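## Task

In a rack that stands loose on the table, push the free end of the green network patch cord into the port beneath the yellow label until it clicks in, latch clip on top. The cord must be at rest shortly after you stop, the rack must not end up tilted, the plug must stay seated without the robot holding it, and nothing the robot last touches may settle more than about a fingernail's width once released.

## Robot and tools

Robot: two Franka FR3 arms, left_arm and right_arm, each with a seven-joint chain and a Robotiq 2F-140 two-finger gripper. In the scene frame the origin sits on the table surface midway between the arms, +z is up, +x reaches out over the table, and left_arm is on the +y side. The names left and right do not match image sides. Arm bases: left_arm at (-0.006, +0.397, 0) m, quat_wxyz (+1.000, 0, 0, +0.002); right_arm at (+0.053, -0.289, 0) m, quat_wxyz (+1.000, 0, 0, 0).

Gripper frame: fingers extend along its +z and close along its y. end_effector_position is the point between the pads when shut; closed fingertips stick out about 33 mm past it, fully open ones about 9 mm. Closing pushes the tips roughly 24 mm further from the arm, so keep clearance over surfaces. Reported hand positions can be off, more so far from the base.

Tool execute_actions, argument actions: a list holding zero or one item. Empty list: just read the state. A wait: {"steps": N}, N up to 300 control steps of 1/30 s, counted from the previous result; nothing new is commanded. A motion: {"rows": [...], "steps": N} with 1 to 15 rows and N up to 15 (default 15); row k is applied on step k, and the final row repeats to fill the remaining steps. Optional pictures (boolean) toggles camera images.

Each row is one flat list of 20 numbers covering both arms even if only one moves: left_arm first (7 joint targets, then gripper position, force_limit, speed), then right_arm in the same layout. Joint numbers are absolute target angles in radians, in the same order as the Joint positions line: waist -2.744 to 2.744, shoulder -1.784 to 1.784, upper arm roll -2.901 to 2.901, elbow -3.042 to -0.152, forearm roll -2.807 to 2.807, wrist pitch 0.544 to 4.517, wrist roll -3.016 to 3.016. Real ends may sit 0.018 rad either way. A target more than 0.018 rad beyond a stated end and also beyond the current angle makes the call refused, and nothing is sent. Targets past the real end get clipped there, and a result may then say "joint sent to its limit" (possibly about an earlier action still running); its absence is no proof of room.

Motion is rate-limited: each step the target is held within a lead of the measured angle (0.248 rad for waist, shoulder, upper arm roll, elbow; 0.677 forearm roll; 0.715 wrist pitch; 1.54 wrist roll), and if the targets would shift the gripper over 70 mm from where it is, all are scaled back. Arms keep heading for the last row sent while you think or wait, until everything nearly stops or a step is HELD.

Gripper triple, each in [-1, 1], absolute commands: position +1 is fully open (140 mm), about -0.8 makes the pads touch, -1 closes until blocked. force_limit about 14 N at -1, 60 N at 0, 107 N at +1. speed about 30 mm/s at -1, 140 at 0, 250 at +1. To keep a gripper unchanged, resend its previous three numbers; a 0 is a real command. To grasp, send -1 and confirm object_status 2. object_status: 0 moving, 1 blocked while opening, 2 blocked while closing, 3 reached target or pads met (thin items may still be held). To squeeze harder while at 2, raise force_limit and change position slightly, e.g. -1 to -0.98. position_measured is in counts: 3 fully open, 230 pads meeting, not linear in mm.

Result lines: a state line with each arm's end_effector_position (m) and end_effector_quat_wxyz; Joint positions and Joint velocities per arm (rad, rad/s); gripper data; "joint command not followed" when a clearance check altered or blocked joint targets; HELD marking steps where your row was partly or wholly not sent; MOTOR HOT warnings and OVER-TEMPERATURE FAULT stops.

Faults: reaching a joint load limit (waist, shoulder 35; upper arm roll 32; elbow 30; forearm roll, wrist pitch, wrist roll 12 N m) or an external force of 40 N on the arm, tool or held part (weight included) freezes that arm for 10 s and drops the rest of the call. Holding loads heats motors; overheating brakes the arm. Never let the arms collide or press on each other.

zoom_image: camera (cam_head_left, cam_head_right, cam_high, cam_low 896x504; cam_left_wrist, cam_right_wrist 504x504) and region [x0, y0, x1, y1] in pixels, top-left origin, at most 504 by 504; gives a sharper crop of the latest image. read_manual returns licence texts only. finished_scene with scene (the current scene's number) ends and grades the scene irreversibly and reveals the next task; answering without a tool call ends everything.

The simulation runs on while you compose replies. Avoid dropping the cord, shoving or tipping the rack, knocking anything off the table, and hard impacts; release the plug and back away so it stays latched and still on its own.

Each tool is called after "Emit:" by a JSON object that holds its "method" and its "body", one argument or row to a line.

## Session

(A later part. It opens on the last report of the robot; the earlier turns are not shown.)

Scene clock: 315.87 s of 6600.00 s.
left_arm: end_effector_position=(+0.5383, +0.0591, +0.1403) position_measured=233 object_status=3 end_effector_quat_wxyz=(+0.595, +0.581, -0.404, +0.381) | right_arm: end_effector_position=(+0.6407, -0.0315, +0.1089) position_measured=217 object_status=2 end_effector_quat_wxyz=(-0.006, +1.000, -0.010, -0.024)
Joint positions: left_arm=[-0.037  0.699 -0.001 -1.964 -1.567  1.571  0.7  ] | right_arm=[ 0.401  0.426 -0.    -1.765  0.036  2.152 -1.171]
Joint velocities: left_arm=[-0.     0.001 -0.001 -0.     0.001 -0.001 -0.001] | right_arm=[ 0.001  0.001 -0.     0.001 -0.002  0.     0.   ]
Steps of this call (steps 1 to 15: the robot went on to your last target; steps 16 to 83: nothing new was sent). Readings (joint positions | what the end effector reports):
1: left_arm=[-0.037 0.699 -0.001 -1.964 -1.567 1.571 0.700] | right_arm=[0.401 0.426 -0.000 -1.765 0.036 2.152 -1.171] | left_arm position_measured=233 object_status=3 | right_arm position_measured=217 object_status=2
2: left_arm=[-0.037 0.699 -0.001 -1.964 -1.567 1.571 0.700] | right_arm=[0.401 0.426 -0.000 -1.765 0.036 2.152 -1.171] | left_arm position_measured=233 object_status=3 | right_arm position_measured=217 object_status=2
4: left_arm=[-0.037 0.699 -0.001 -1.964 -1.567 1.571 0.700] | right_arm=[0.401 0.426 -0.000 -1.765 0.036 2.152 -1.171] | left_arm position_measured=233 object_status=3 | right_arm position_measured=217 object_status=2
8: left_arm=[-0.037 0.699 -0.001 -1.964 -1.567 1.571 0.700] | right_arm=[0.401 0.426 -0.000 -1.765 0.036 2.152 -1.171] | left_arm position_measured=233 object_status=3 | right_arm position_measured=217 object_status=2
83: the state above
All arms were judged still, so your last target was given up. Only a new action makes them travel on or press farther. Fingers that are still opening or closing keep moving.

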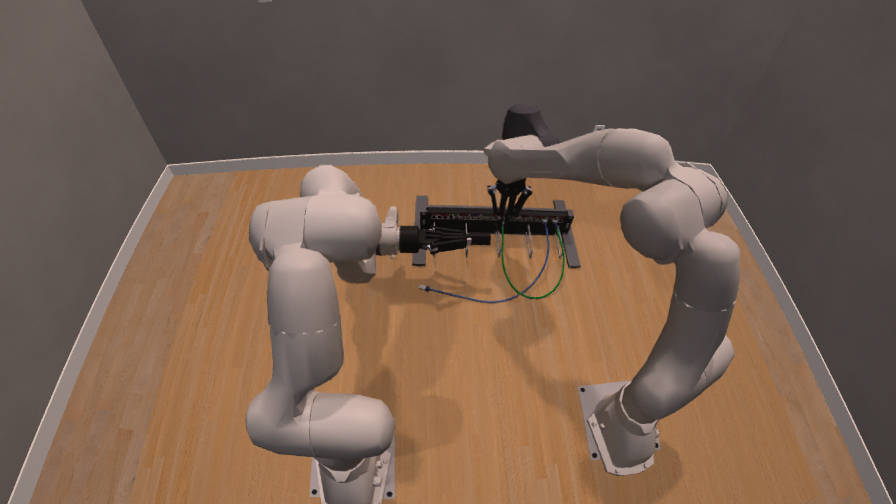

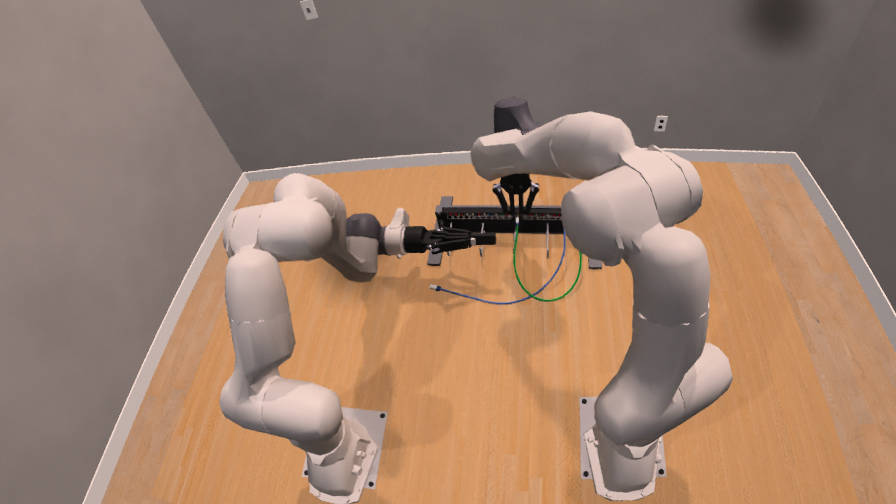

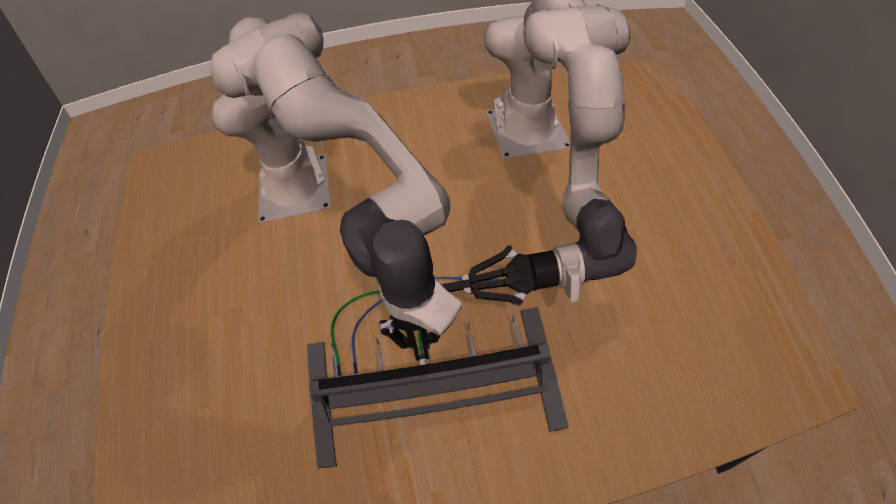

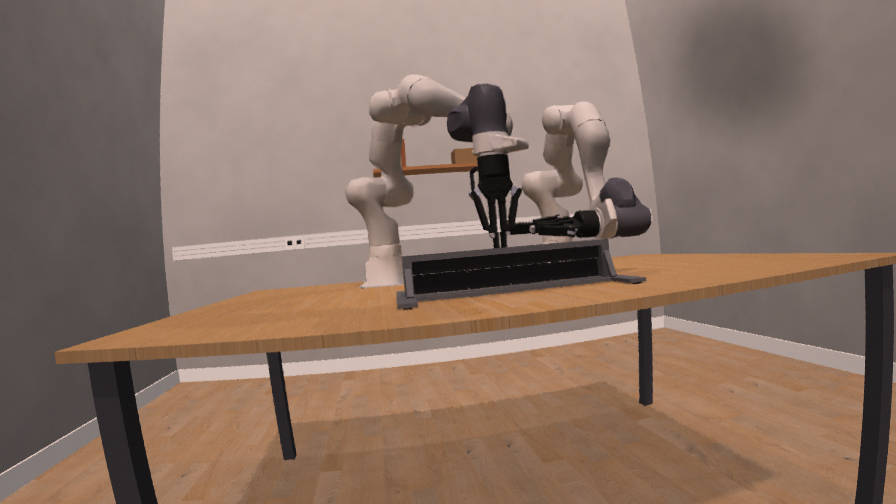

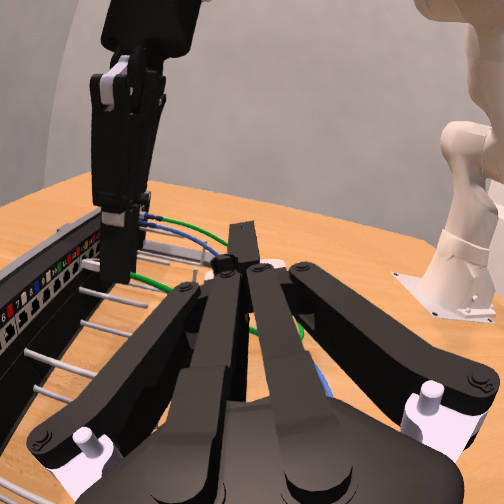

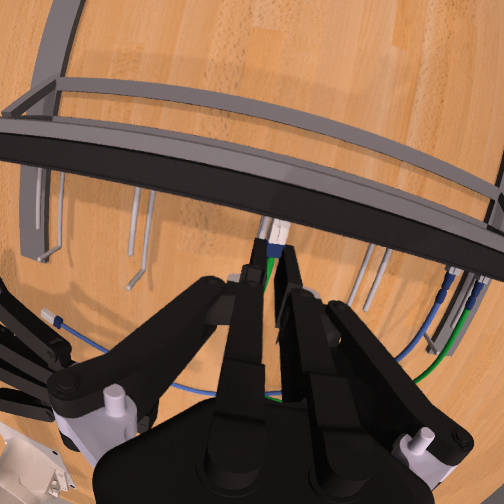

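Emit:
{"method": "execute_actions", "body": {
  "actions": [
    {"rows":[[-0.037,0.701,0,-1.963,-1.5708,1.5708,0.693,-1,0,0,0.402,0.426,0,-1.765,0.035,2.143,-1.168,-0.98,0,-1],[-0.037,0.701,0,-1.963,-1.5708,1.5708,0.693,-1,0,0,0.402,0.426,0,-1.765,0.035,2.136,-1.165,-0.98,0,-1],[-0.037,0.701,0,-1.963,-1.5708,1.5708,0.693,-1,0,0,0.402,0.426,0,-1.764,0.035,2.129,-1.158,-0.98,0,-1],[-0.037,0.701,0,-1.963,-1.5708,1.5708,0.693,-1,0,0,0.403,0.426,0,-1.763,0.032,2.122,-1.150,-0.98,0,-1],[-0.037,0.701,0,-1.963,-1.5708,1.5708,0.693,-1,0,0,0.405,0.427,0,-1.760,0.026,2.115,-1.142,-0.98,0,-1],[-0.037,0.701,0,-1.963,-1.5708,1.5708,0.693,-1,0,0,0.408,0.430,0,-1.755,0.019,2.108,-1.134,-0.98,0,-1],[-0.037,0.701,0,-1.963,-1.5708,1.5708,0.693,-1,0,0,0.411,0.433,0,-1.749,0.012,2.101,-1.126,-0.98,0,-1],[-0.037,0.701,0,-1.963,-1.5708,1.5708,0.693,-1,0,0,0.4145,0.4365,0,-1.743,0.004,2.094,-1.118,-0.98,0,-1],[-0.037,0.701,0,-1.963,-1.5708,1.5708,0.693,-1,0,0,0.418,0.440,0,-1.737,-0.004,2.087,-1.110,-0.98,0,-1],[-0.037,0.701,0,-1.963,-1.5708,1.5708,0.693,-1,0,0,0.4215,0.4435,0,-1.731,-0.012,2.080,-1.102,-0.98,0,-1],[-0.037,0.701,0,-1.963,-1.5708,1.5708,0.693,-1,0,0,0.425,0.447,0,-1.725,-0.020,2.073,-1.094,-0.98,0,-1],[-0.037,0.701,0,-1.963,-1.5708,1.5708,0.693,-1,0,0,0.4285,0.4505,0,-1.719,-0.028,2.066,-1.086,-0.98,0,-1],[-0.037,0.701,0,-1.963,-1.5708,1.5708,0.693,-1,0,0,0.432,0.454,0,-1.713,-0.036,2.059,-1.078,-0.98,0,-1],[-0.037,0.701,0,-1.963,-1.5708,1.5708,0.693,-1,0,0,0.4355,0.4575,0,-1.707,-0.044,2.052,-1.070,-0.98,0,-1],[-0.037,0.701,0,-1.963,-1.5708,1.5708,0.693,-1,0,0,0.439,0.461,0,-1.701,-0.052,2.045,-1.062,-0.98,0,-1]],"steps":15}
  ],
  "pictures": false
}}

Emit:
{"method": "execute_actions", "body": {
  "actions": [
    {"rows":[[-0.037,0.701,0,-1.963,-1.5708,1.5708,0.693,-1,0,0,0.4425,0.4645,0,-1.695,-0.060,2.038,-1.054,-0.98,0,-1],[-0.037,0.701,0,-1.963,-1.5708,1.5708,0.693,-1,0,0,0.446,0.468,0,-1.689,-0.068,2.031,-1.046,-0.98,0,-1],[-0.037,0.701,0,-1.963,-1.5708,1.5708,0.693,-1,0,0,0.4495,0.4715,0,-1.683,-0.076,2.024,-1.038,-0.98,0,-1],[-0.037,0.701,0,-1.963,-1.5708,1.5708,0.693,-1,0,0,0.453,0.475,0,-1.677,-0.084,2.017,-1.030,-0.98,0,-1],[-0.037,0.701,0,-1.963,-1.5708,1.5708,0.693,-1,0,0,0.4565,0.4785,0,-1.671,-0.092,2.010,-1.022,-0.98,0,-1],[-0.037,0.701,0,-1.963,-1.5708,1.5708,0.693,-1,0,0,0.460,0.482,0,-1.665,-0.100,2.004,-1.014,-0.98,0,-1],[-0.037,0.701,0,-1.963,-1.5708,1.5708,0.693,-1,0,0,0.4635,0.4855,0,-1.659,-0.108,2.0005,-1.006,-0.98,0,-1],[-0.037,0.701,0,-1.963,-1.5708,1.5708,0.693,-1,0,0,0.467,0.489,0,-1.653,-0.116,2.0005,-0.999,-0.98,0,-1],[-0.037,0.701,0,-1.963,-1.5708,1.5708,0.693,-1,0,0,0.470,0.492,0,-1.648,-0.123,2.0005,-0.994,-0.98,0,-1],[-0.037,0.701,0,-1.963,-1.5708,1.5708,0.693,-1,0,0,0.4725,0.495,0,-1.643,-0.129,2.0005,-0.994,-0.98,0,-1],[-0.037,0.701,0,-1.963,-1.5708,1.5708,0.693,-1,0,0,0.4745,0.498,0,-1.639,-0.134,2.0005,-0.994,-0.98,0,-1],[-0.037,0.701,0,-1.963,-1.5708,1.5708,0.693,-1,0,0,0.476,0.5005,0,-1.635,-0.137,2.0005,-0.994,-0.98,0,-1],[-0.037,0.701,0,-1.963,-1.5708,1.5708,0.693,-1,0,0,0.4768,0.5025,0,-1.632,-0.139,2.0005,-0.994,-0.98,0,-1],[-0.037,0.701,0,-1.963,-1.5708,1.5708,0.693,-1,0,0,0.4768,0.504,0,-1.629,-0.139,2.0005,-0.994,-0.98,0,-1],[-0.037,0.701,0,-1.963,-1.5708,1.5708,0.693,-1,0,0,0.4768,0.5055,0,-1.627,-0.139,2.0005,-0.994,-0.98,0,-1]],"steps":15}
  ],
  "pictures": false
}}

Emit:
{"method": "execute_actions", "body": {
  "actions": [
    {"steps":28}
  ]
}}

Emit:
{"method": "zoom_image", "body": {
  "camera": "cam_left_wrist",
  "region": [70, 245, 110, 280]
}}

Emit:
{"method": "zoom_image", "body": {
  "camera": "cam_right_wrist",
  "region": [220, 160, 340, 270]
}}

Scene clock: 402.60 s of 6600.00 s.
left_arm: end_effector_position=(+0.5383, +0.0591, +0.1403) position_measured=233 object_status=3 end_effector_quat_wxyz=(+0.595, +0.581, -0.404, +0.381) | right_arm: end_effector_position=(+0.6330, -0.0297, +0.1089) position_measured=217 object_status=2 end_effector_quat_wxyz=(+0.029, +0.999, -0.005, -0.036)
Joint positions: left_arm=[-0.037  0.699 -0.001 -1.964 -1.567  1.571  0.7  ] | right_arm=[ 0.43   0.451 -0.    -1.716 -0.025  2.078 -1.119]
Joint velocities: left_arm=[ 0.001 -0.    -0.001  0.001  0.     0.001 -0.   ] | right_arm=[ 0.106  0.101 -0.002  0.164 -0.208 -0.183  0.176]
Steps of this call (steps 1 to 90: nothing new was sent; then 83.23 s passed at rest; steps 91 to 105: all 15 steps of this action). Readings (joint positions | what the end effector reports):
91: left_arm=[-0.037 0.699 -0.001 -1.964 -1.567 1.571 0.700] | right_arm=[0.401 0.426 -0.000 -1.765 0.036 2.151 -1.171] | left_arm position_measured=233 object_status=3 | right_arm position_measured=217 object_status=2
92: left_arm=[-0.037 0.699 -0.001 -1.964 -1.567 1.571 0.700] | right_arm=[0.401 0.426 -0.000 -1.765 0.036 2.149 -1.171] | left_arm position_measured=233 object_status=3 | right_arm position_measured=217 object_status=2
94: left_arm=[-0.037 0.699 -0.001 -1.964 -1.567 1.571 0.700] | right_arm=[0.401 0.426 -0.000 -1.765 0.036 2.142 -1.168] | left_arm position_measured=233 object_status=3 | right_arm position_measured=217 object_status=2
98: left_arm=[-0.037 0.699 -0.001 -1.964 -1.567 1.571 0.700] | right_arm=[0.406 0.430 -0.000 -1.755 0.022 2.122 -1.156] | left_arm position_measured=233 object_status=3 | right_arm position_measured=217 object_status=2
105: the state above

Scene clock: 403.10 s of 6600.00 s.
left_arm: end_effector_position=(+0.5383, +0.0591, +0.1403) position_measured=233 object_status=3 end_effector_quat_wxyz=(+0.595, +0.581, -0.404, +0.381) | right_arm: end_effector_position=(+0.6369, -0.0247, +0.1095) position_measured=217 object_status=2 end_effector_quat_wxyz=(+0.080, +0.996, -0.003, -0.028)
Joint positions: left_arm=[-0.037  0.699 -0.001 -1.964 -1.567  1.571  0.7  ] | right_arm=[ 0.475  0.499 -0.    -1.637 -0.128  2.009 -1.029]
Joint velocities: left_arm=[ 0.002  0.     0.001  0.    -0.    -0.     0.001] | right_arm=[ 0.022  0.058 -0.     0.087 -0.077 -0.034  0.105]
Steps of this call (steps 1 to 15: all 15 steps of this action). Readings (joint positions | what the end effector reports):
1: left_arm=[-0.037 0.699 -0.001 -1.964 -1.567 1.571 0.700] | right_arm=[0.434 0.455 -0.000 -1.710 -0.033 2.072 -1.113] | left_arm position_measured=233 object_status=3 | right_arm position_measured=217 object_status=2
2: left_arm=[-0.037 0.699 -0.001 -1.964 -1.567 1.571 0.700] | right_arm=[0.437 0.458 -0.000 -1.704 -0.041 2.065 -1.107] | left_arm position_measured=233 object_status=3 | right_arm position_measured=217 object_status=2
4: left_arm=[-0.037 0.699 -0.001 -1.964 -1.567 1.571 0.700] | right_arm=[0.444 0.465 -0.000 -1.692 -0.056 2.051 -1.093] | left_arm position_measured=233 object_status=3 | right_arm position_measured=217 object_status=2
8: left_arm=[-0.037 0.699 -0.001 -1.964 -1.567 1.571 0.700] | right_arm=[0.458 0.480 -0.000 -1.669 -0.088 2.026 -1.065] | left_arm position_measured=233 object_status=3 | right_arm position_measured=217 object_status=2
15: the state above

Scene clock: 404.03 s of 6600.00 s.
left_arm: end_effector_position=(+0.5383, +0.0591, +0.1403) position_measured=233 object_status=3 end_effector_quat_wxyz=(+0.595, +0.581, -0.404, +0.381) | right_arm: end_effector_position=(+0.6382, -0.0263, +0.1097) position_measured=217 object_status=2 end_effector_quat_wxyz=(+0.085, +0.996, -0.015, -0.026)
Joint positions: left_arm=[-0.037  0.699 -0.001 -1.964 -1.567  1.571  0.7  ] | right_arm=[ 0.476  0.504 -0.    -1.63  -0.137  2.003 -1.   ]
Joint velocities: left_arm=[-0.001 -0.001  0.    -0.     0.001  0.     0.   ] | right_arm=[ 0.001  0.     0.    -0.     0.    -0.     0.005]
Steps of this call (steps 1 to 28: the robot went on to your last target). Readings (joint positions | what the end effector reports):
1: left_arm=[-0.037 0.699 -0.001 -1.964 -1.567 1.571 0.700] | right_arm=[0.476 0.501 -0.000 -1.634 -0.130 2.008 -1.026] | left_arm position_measured=233 object_status=3 | right_arm position_measured=217 object_status=2
2: left_arm=[-0.037 0.699 -0.001 -1.964 -1.567 1.571 0.700] | right_arm=[0.476 0.502 -0.000 -1.633 -0.131 2.007 -1.023] | left_arm position_measured=233 object_status=3 | right_arm position_measured=217 object_status=2
4: left_arm=[-0.037 0.699 -0.001 -1.964 -1.567 1.571 0.700] | right_arm=[0.476 0.503 -0.000 -1.631 -0.134 2.006 -1.018] | left_arm position_measured=233 object_status=3 | right_arm position_measured=217 object_status=2
8: left_arm=[-0.037 0.699 -0.001 -1.964 -1.567 1.571 0.700] | right_arm=[0.476 0.503 -0.000 -1.630 -0.136 2.004 -1.011] | left_arm position_measured=233 object_status=3 | right_arm position_measured=217 object_status=2
28: the state above

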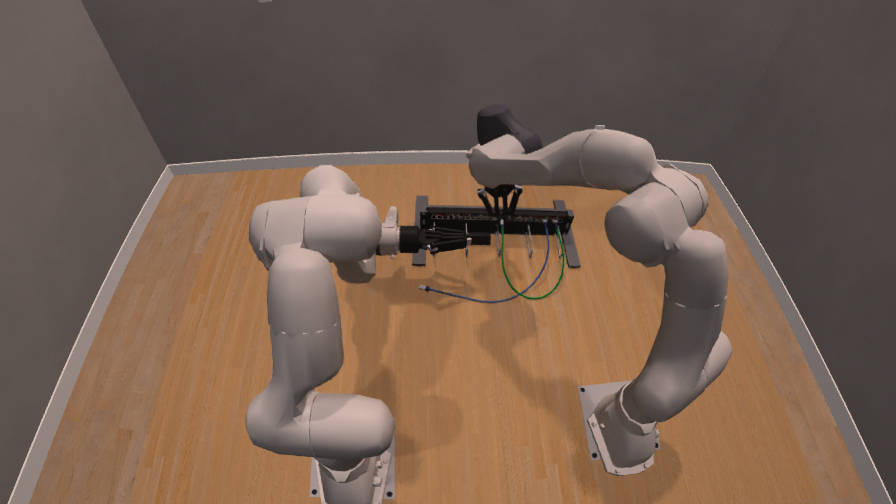

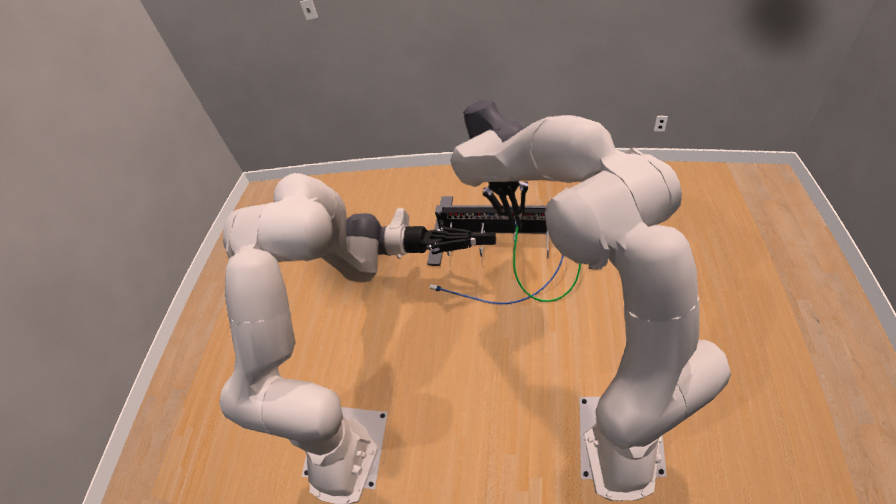

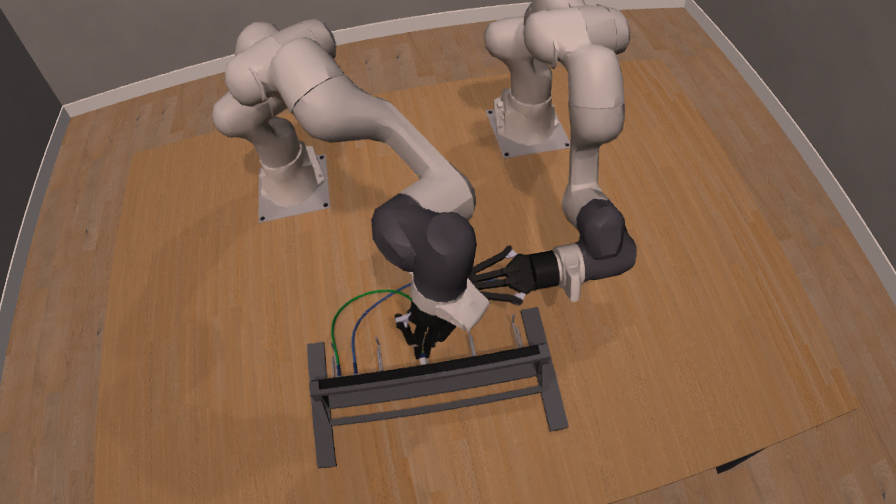

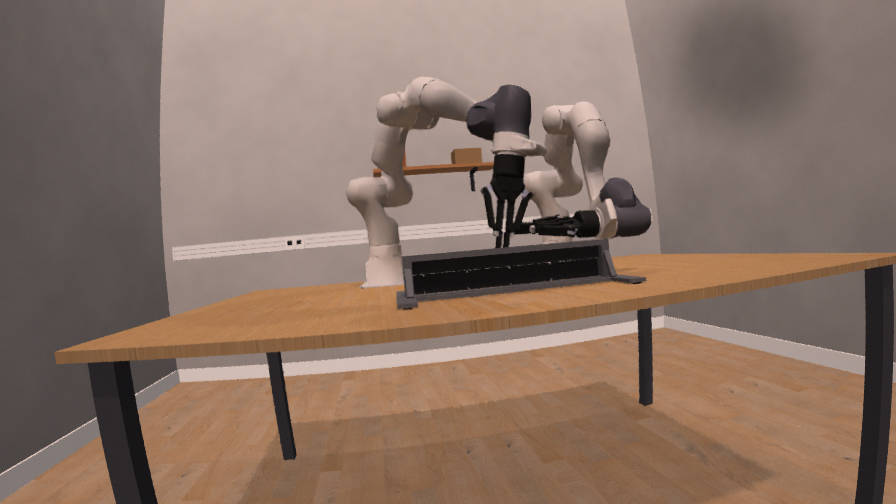

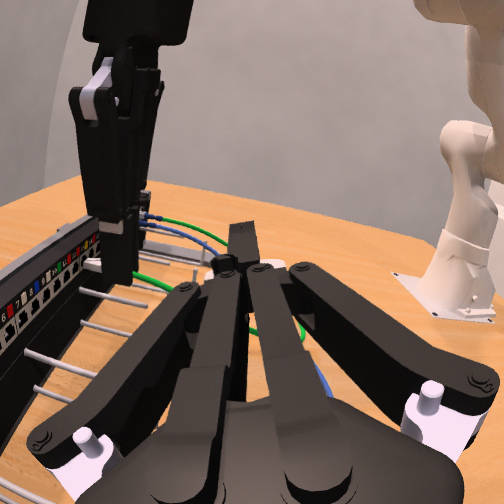

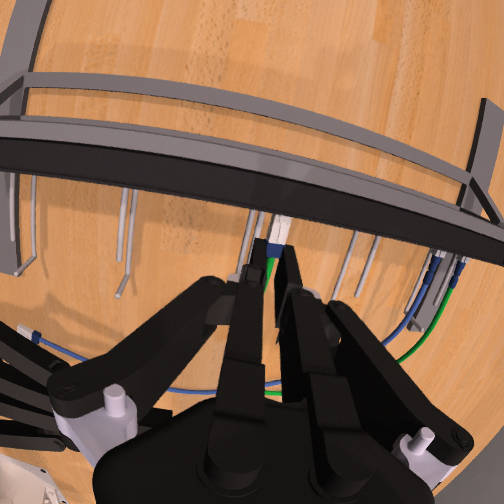

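Region (70, 245, 110, 280) of cam_left_wrist's 504x504 image, scaled by 12.600, with more detail than that image has; it fills the top 441 rows of this view, and the rest is white.

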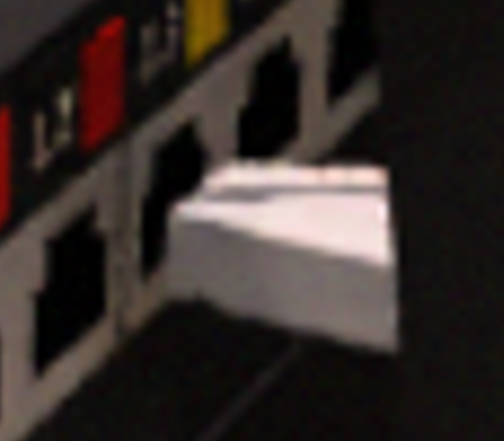

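Region (220, 160, 340, 270) of cam_right_wrist's 504x504 image, scaled by 4.200, with more detail than that image has; it fills the top 462 rows of this view, and the rest is white.

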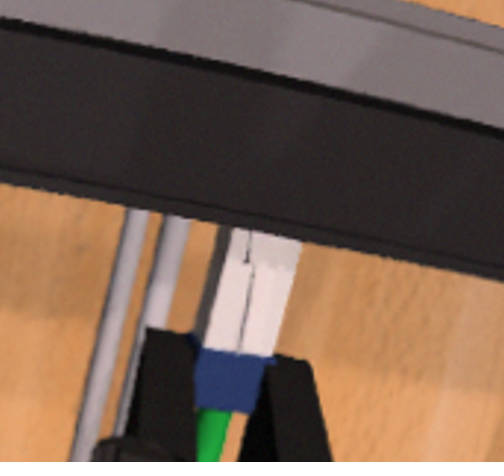

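Emit:
{"method": "execute_actions", "body": {
  "actions": []
}}

Scene clock: 421.13 s of 6600.00 s.
left_arm: end_effector_position=(+0.5383, +0.0591, +0.1403) position_measured=233 object_status=3 end_effector_quat_wxyz=(+0.595, +0.581, -0.404, +0.381) | right_arm: end_effector_position=(+0.6383, -0.0263, +0.1097) position_measured=217 object_status=2 end_effector_quat_wxyz=(+0.085, +0.996, -0.016, -0.026)
Joint positions: left_arm=[-0.037  0.699 -0.001 -1.964 -1.567  1.571  0.7  ] | right_arm=[ 0.476  0.504 -0.    -1.63  -0.137  2.003 -0.998]
Joint velocities: left_arm=[-0.    -0.     0.    -0.    -0.    -0.    -0.001] | right_arm=[ 0.    -0.001 -0.     0.    -0.001  0.     0.   ]
Steps of this call (steps 1 to 15: the robot went on to your last target; steps 16 to 90: nothing new was sent; then 14.10 s passed at rest). Readings (joint positions | what the end effector reports):
1: left_arm=[-0.037 0.699 -0.001 -1.964 -1.567 1.571 0.700] | right_arm=[0.476 0.504 -0.000 -1.630 -0.137 2.003 -1.000] | left_arm position_measured=233 object_status=3 | right_arm position_measured=217 object_status=2
2: left_arm=[-0.037 0.699 -0.001 -1.964 -1.567 1.571 0.700] | right_arm=[0.476 0.504 -0.000 -1.630 -0.137 2.003 -0.999] | left_arm position_measured=233 object_status=3 | right_arm position_measured=217 object_status=2
4: left_arm=[-0.037 0.699 -0.001 -1.964 -1.567 1.571 0.700] | right_arm=[0.476 0.504 -0.000 -1.630 -0.137 2.003 -0.999] | left_arm position_measured=233 object_status=3 | right_arm position_measured=217 object_status=2
8: left_arm=[-0.037 0.699 -0.001 -1.964 -1.567 1.571 0.700] | right_arm=[0.476 0.504 -0.000 -1.630 -0.137 2.003 -0.999] | left_arm position_measured=233 object_status=3 | right_arm position_measured=217 object_status=2
90: the state above
All arms were judged still, so your last target was given up. Only a new action makes them travel on or press farther. Fingers that are still opening or closing keep moving.

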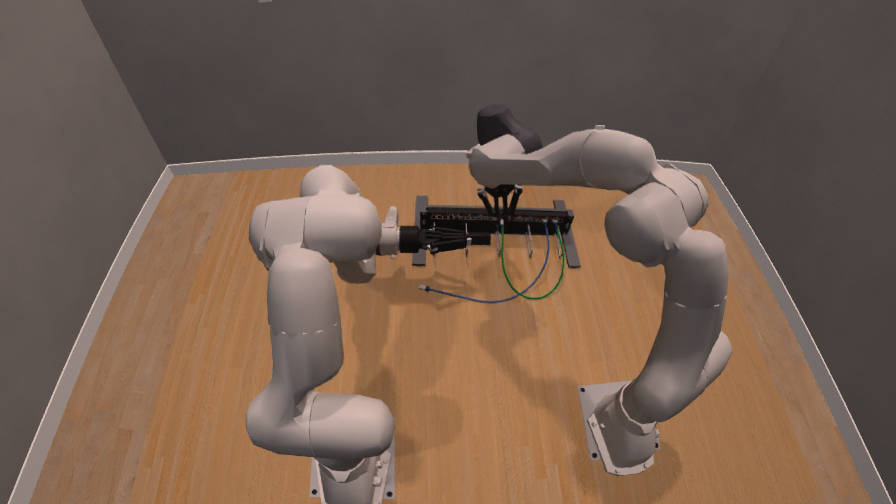

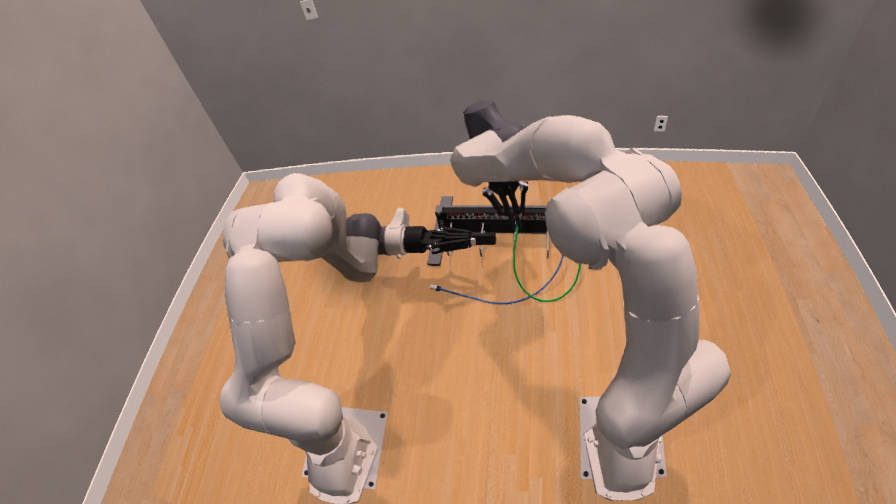

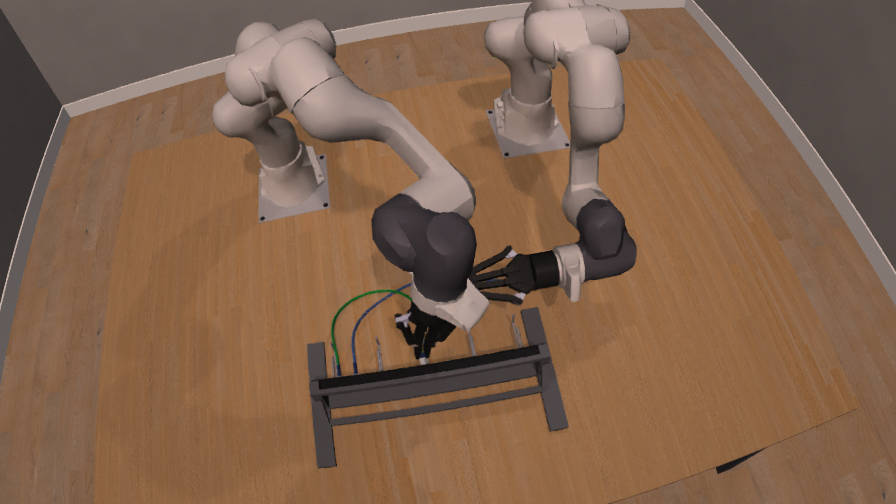

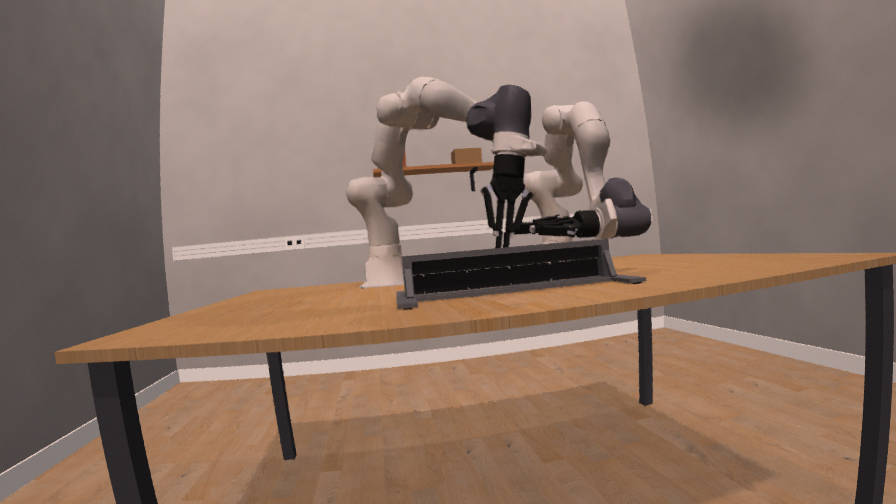

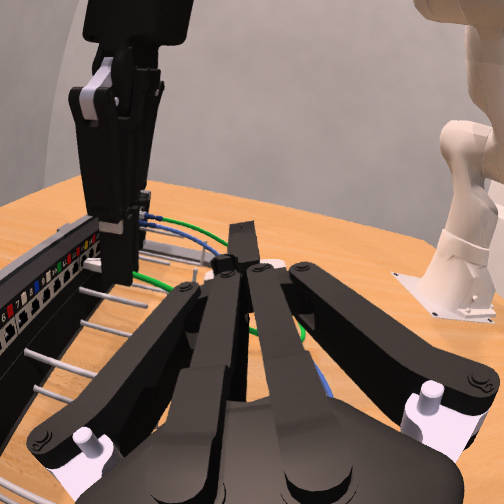

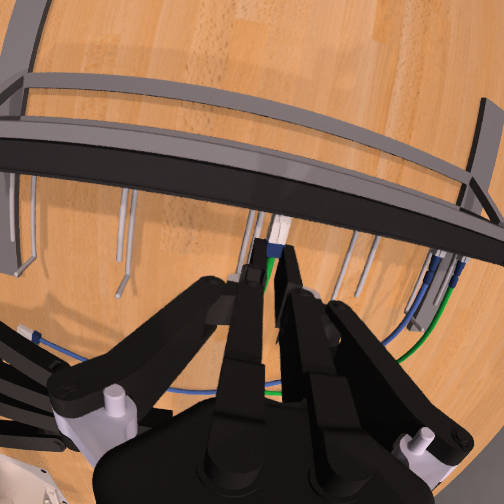

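Emit:
{"method": "execute_actions", "body": {
  "actions": [
    {"rows":[[-0.037,0.701,0,-1.963,-1.5708,1.5708,0.693,-1,0,0,0.4745,0.5065,0,-1.624,-0.139,1.999,-0.996,-0.98,0,-1],[-0.037,0.701,0,-1.963,-1.5708,1.5708,0.693,-1,0,0,0.474,0.5075,0,-1.622,-0.139,1.998,-0.996,-0.98,0,-1],[-0.037,0.701,0,-1.963,-1.5708,1.5708,0.693,-1,0,0,0.4733,0.5089,0,-1.620,-0.139,1.9969,-0.996,-0.98,0,-1]],"steps":15}
  ],
  "pictures": false
}}

Emit:
{"method": "execute_actions", "body": {
  "actions": [
    {"steps":15}
  ]
}}

Emit:
{"method": "zoom_image", "body": {
  "camera": "cam_left_wrist",
  "region": [70, 245, 110, 280]
}}

Scene clock: 427.87 s of 6600.00 s.
left_arm: end_effector_position=(+0.5383, +0.0591, +0.1403) position_measured=233 object_status=3 end_effector_quat_wxyz=(+0.595, +0.581, -0.404, +0.381) | right_arm: end_effector_position=(+0.6397, -0.0264, +0.1103) position_measured=217 object_status=2 end_effector_quat_wxyz=(+0.085, +0.996, -0.017, -0.026)
Joint positions: left_arm=[-0.037  0.699 -0.001 -1.964 -1.567  1.571  0.7  ] | right_arm=[ 0.475  0.507 -0.    -1.623 -0.137  1.999 -0.998]
Joint velocities: left_arm=[ 0.     0.    -0.001 -0.    -0.    -0.     0.001] | right_arm=[ 0.     0.001 -0.     0.     0.001 -0.002 -0.   ]
Steps of this call (steps 1 to 90: nothing new was sent; then 3.23 s passed at rest; steps 91 to 105: all 15 steps of this action). Readings (joint positions | what the end effector reports):
91: left_arm=[-0.037 0.699 -0.001 -1.964 -1.567 1.571 0.700] | right_arm=[0.476 0.504 -0.000 -1.629 -0.137 2.002 -0.998] | left_arm position_measured=233 object_status=3 | right_arm position_measured=217 object_status=2
92: left_arm=[-0.037 0.699 -0.001 -1.964 -1.567 1.571 0.700] | right_arm=[0.476 0.504 -0.000 -1.628 -0.137 2.002 -0.998] | left_arm position_measured=233 object_status=3 | right_arm position_measured=217 object_status=2
94: left_arm=[-0.037 0.699 -0.001 -1.964 -1.567 1.571 0.700] | right_arm=[0.475 0.506 -0.000 -1.625 -0.137 2.001 -0.998] | left_arm position_measured=233 object_status=3 | right_arm position_measured=217 object_status=2
98: left_arm=[-0.037 0.699 -0.001 -1.964 -1.567 1.571 0.700] | right_arm=[0.475 0.507 -0.000 -1.623 -0.137 2.000 -0.998] | left_arm position_measured=233 object_status=3 | right_arm position_measured=217 object_status=2
105: the state above

Scene clock: 428.37 s of 6600.00 s.
left_arm: end_effector_position=(+0.5383, +0.0591, +0.1403) position_measured=233 object_status=3 end_effector_quat_wxyz=(+0.595, +0.581, -0.404, +0.381) | right_arm: end_effector_position=(+0.6397, -0.0264, +0.1103) position_measured=217 object_status=2 end_effector_quat_wxyz=(+0.085, +0.996, -0.017, -0.026)
Joint positions: left_arm=[-0.037  0.699 -0.001 -1.964 -1.567  1.571  0.7  ] | right_arm=[ 0.475  0.507 -0.    -1.623 -0.137  1.999 -0.998]
Joint velocities: left_arm=[ 0.    -0.     0.    -0.     0.001 -0.001  0.001] | right_arm=[ 0.     0.001  0.     0.001  0.002 -0.001 -0.   ]
Steps of this call (steps 1 to 15: the robot went on to your last target). Readings (joint positions | what the end effector reports):
1: left_arm=[-0.037 0.699 -0.001 -1.964 -1.567 1.571 0.700] | right_arm=[0.475 0.507 -0.000 -1.623 -0.137 1.999 -0.998] | left_arm position_measured=233 object_status=3 | right_arm position_measured=217 object_status=2
2: left_arm=[-0.037 0.699 -0.001 -1.964 -1.567 1.571 0.700] | right_arm=[0.475 0.507 -0.000 -1.623 -0.137 1.999 -0.998] | left_arm position_measured=233 object_status=3 | right_arm position_measured=217 object_status=2
4: left_arm=[-0.037 0.699 -0.001 -1.964 -1.567 1.571 0.700] | right_arm=[0.475 0.507 -0.000 -1.623 -0.137 1.999 -0.998] | left_arm position_measured=233 object_status=3 | right_arm position_measured=217 object_status=2
8: left_arm=[-0.037 0.699 -0.001 -1.964 -1.567 1.571 0.700] | right_arm=[0.475 0.507 -0.000 -1.623 -0.137 1.999 -0.998] | left_arm position_measured=233 object_status=3 | right_arm position_measured=217 object_status=2
15: the state above
All arms were judged still, so your last target was given up. Only a new action makes them travel on or press farther. Fingers that are still opening or closing keep moving.

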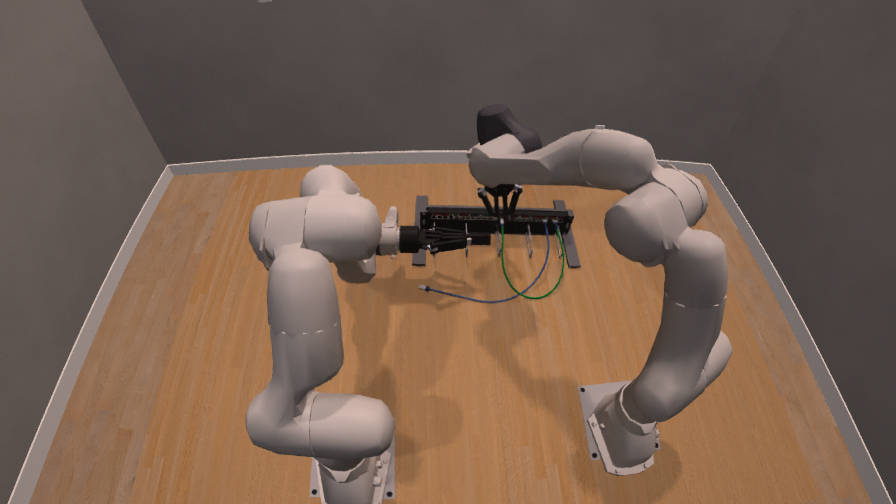

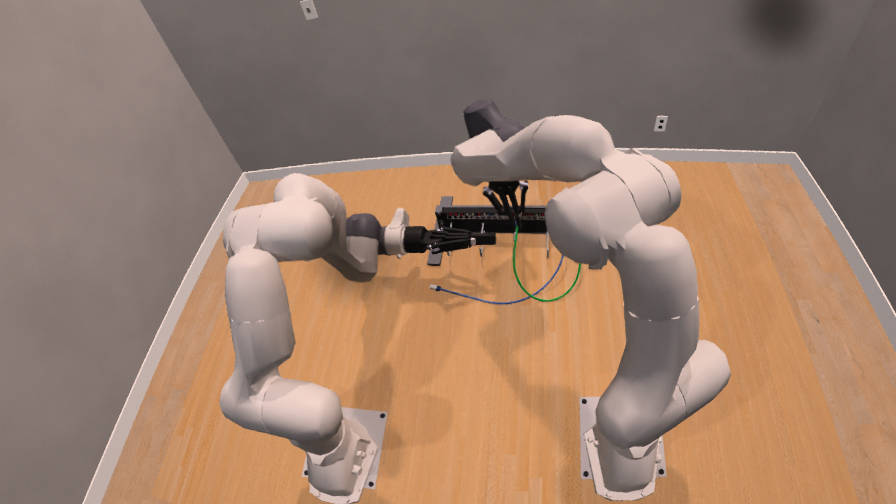

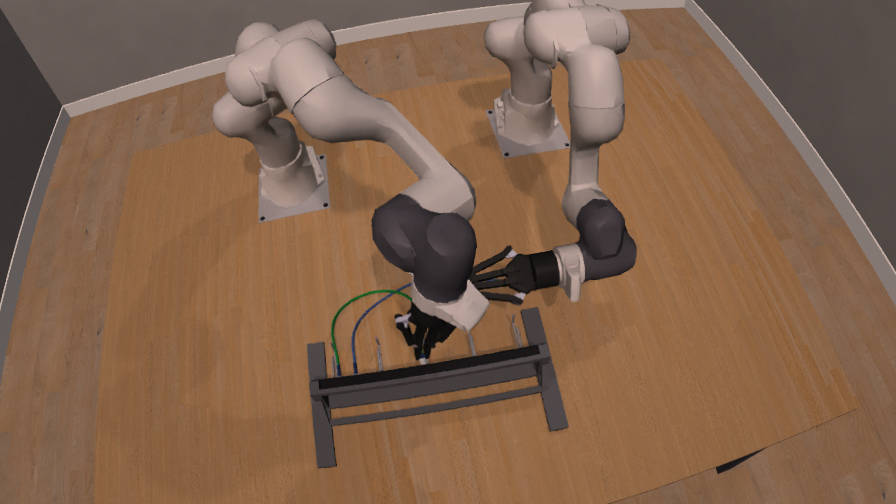

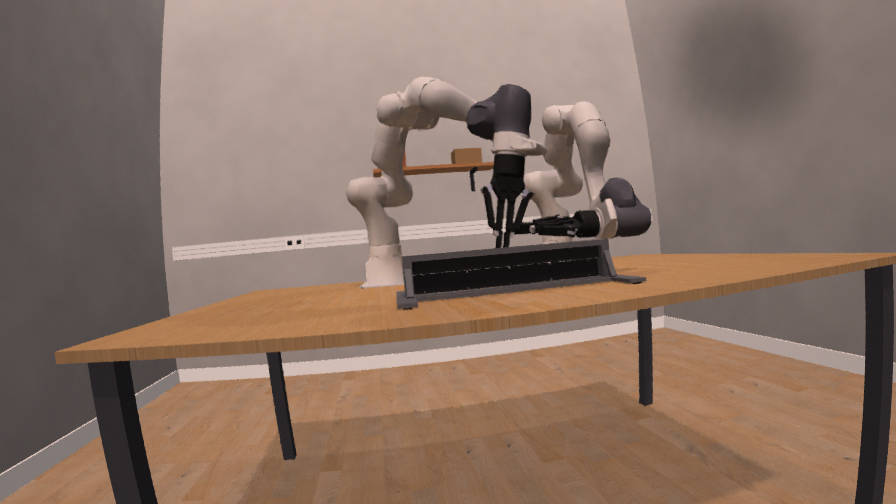

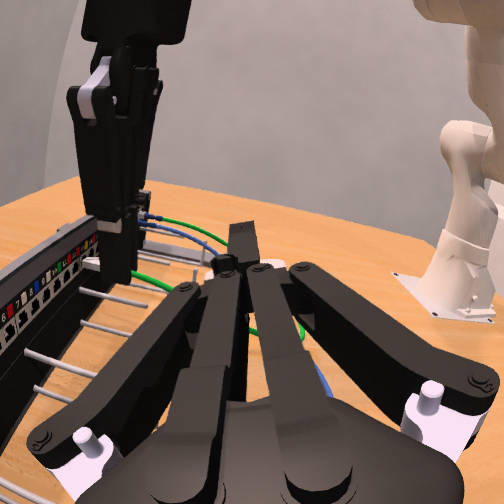

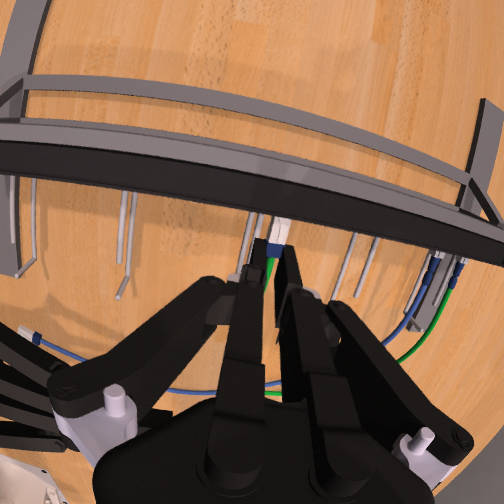

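Region (70, 245, 110, 280) of cam_left_wrist's 504x504 image, scaled by 12.600, with more detail than that image has; it fills the top 441 rows of this view, and the rest is white.

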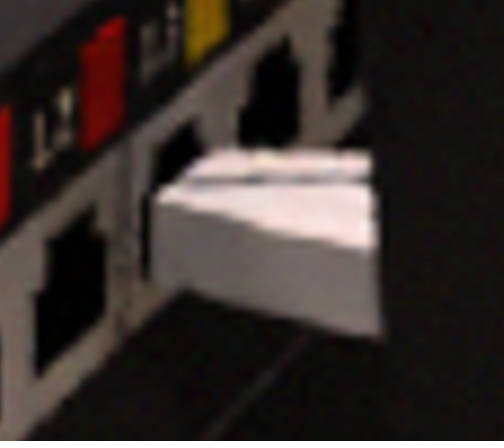

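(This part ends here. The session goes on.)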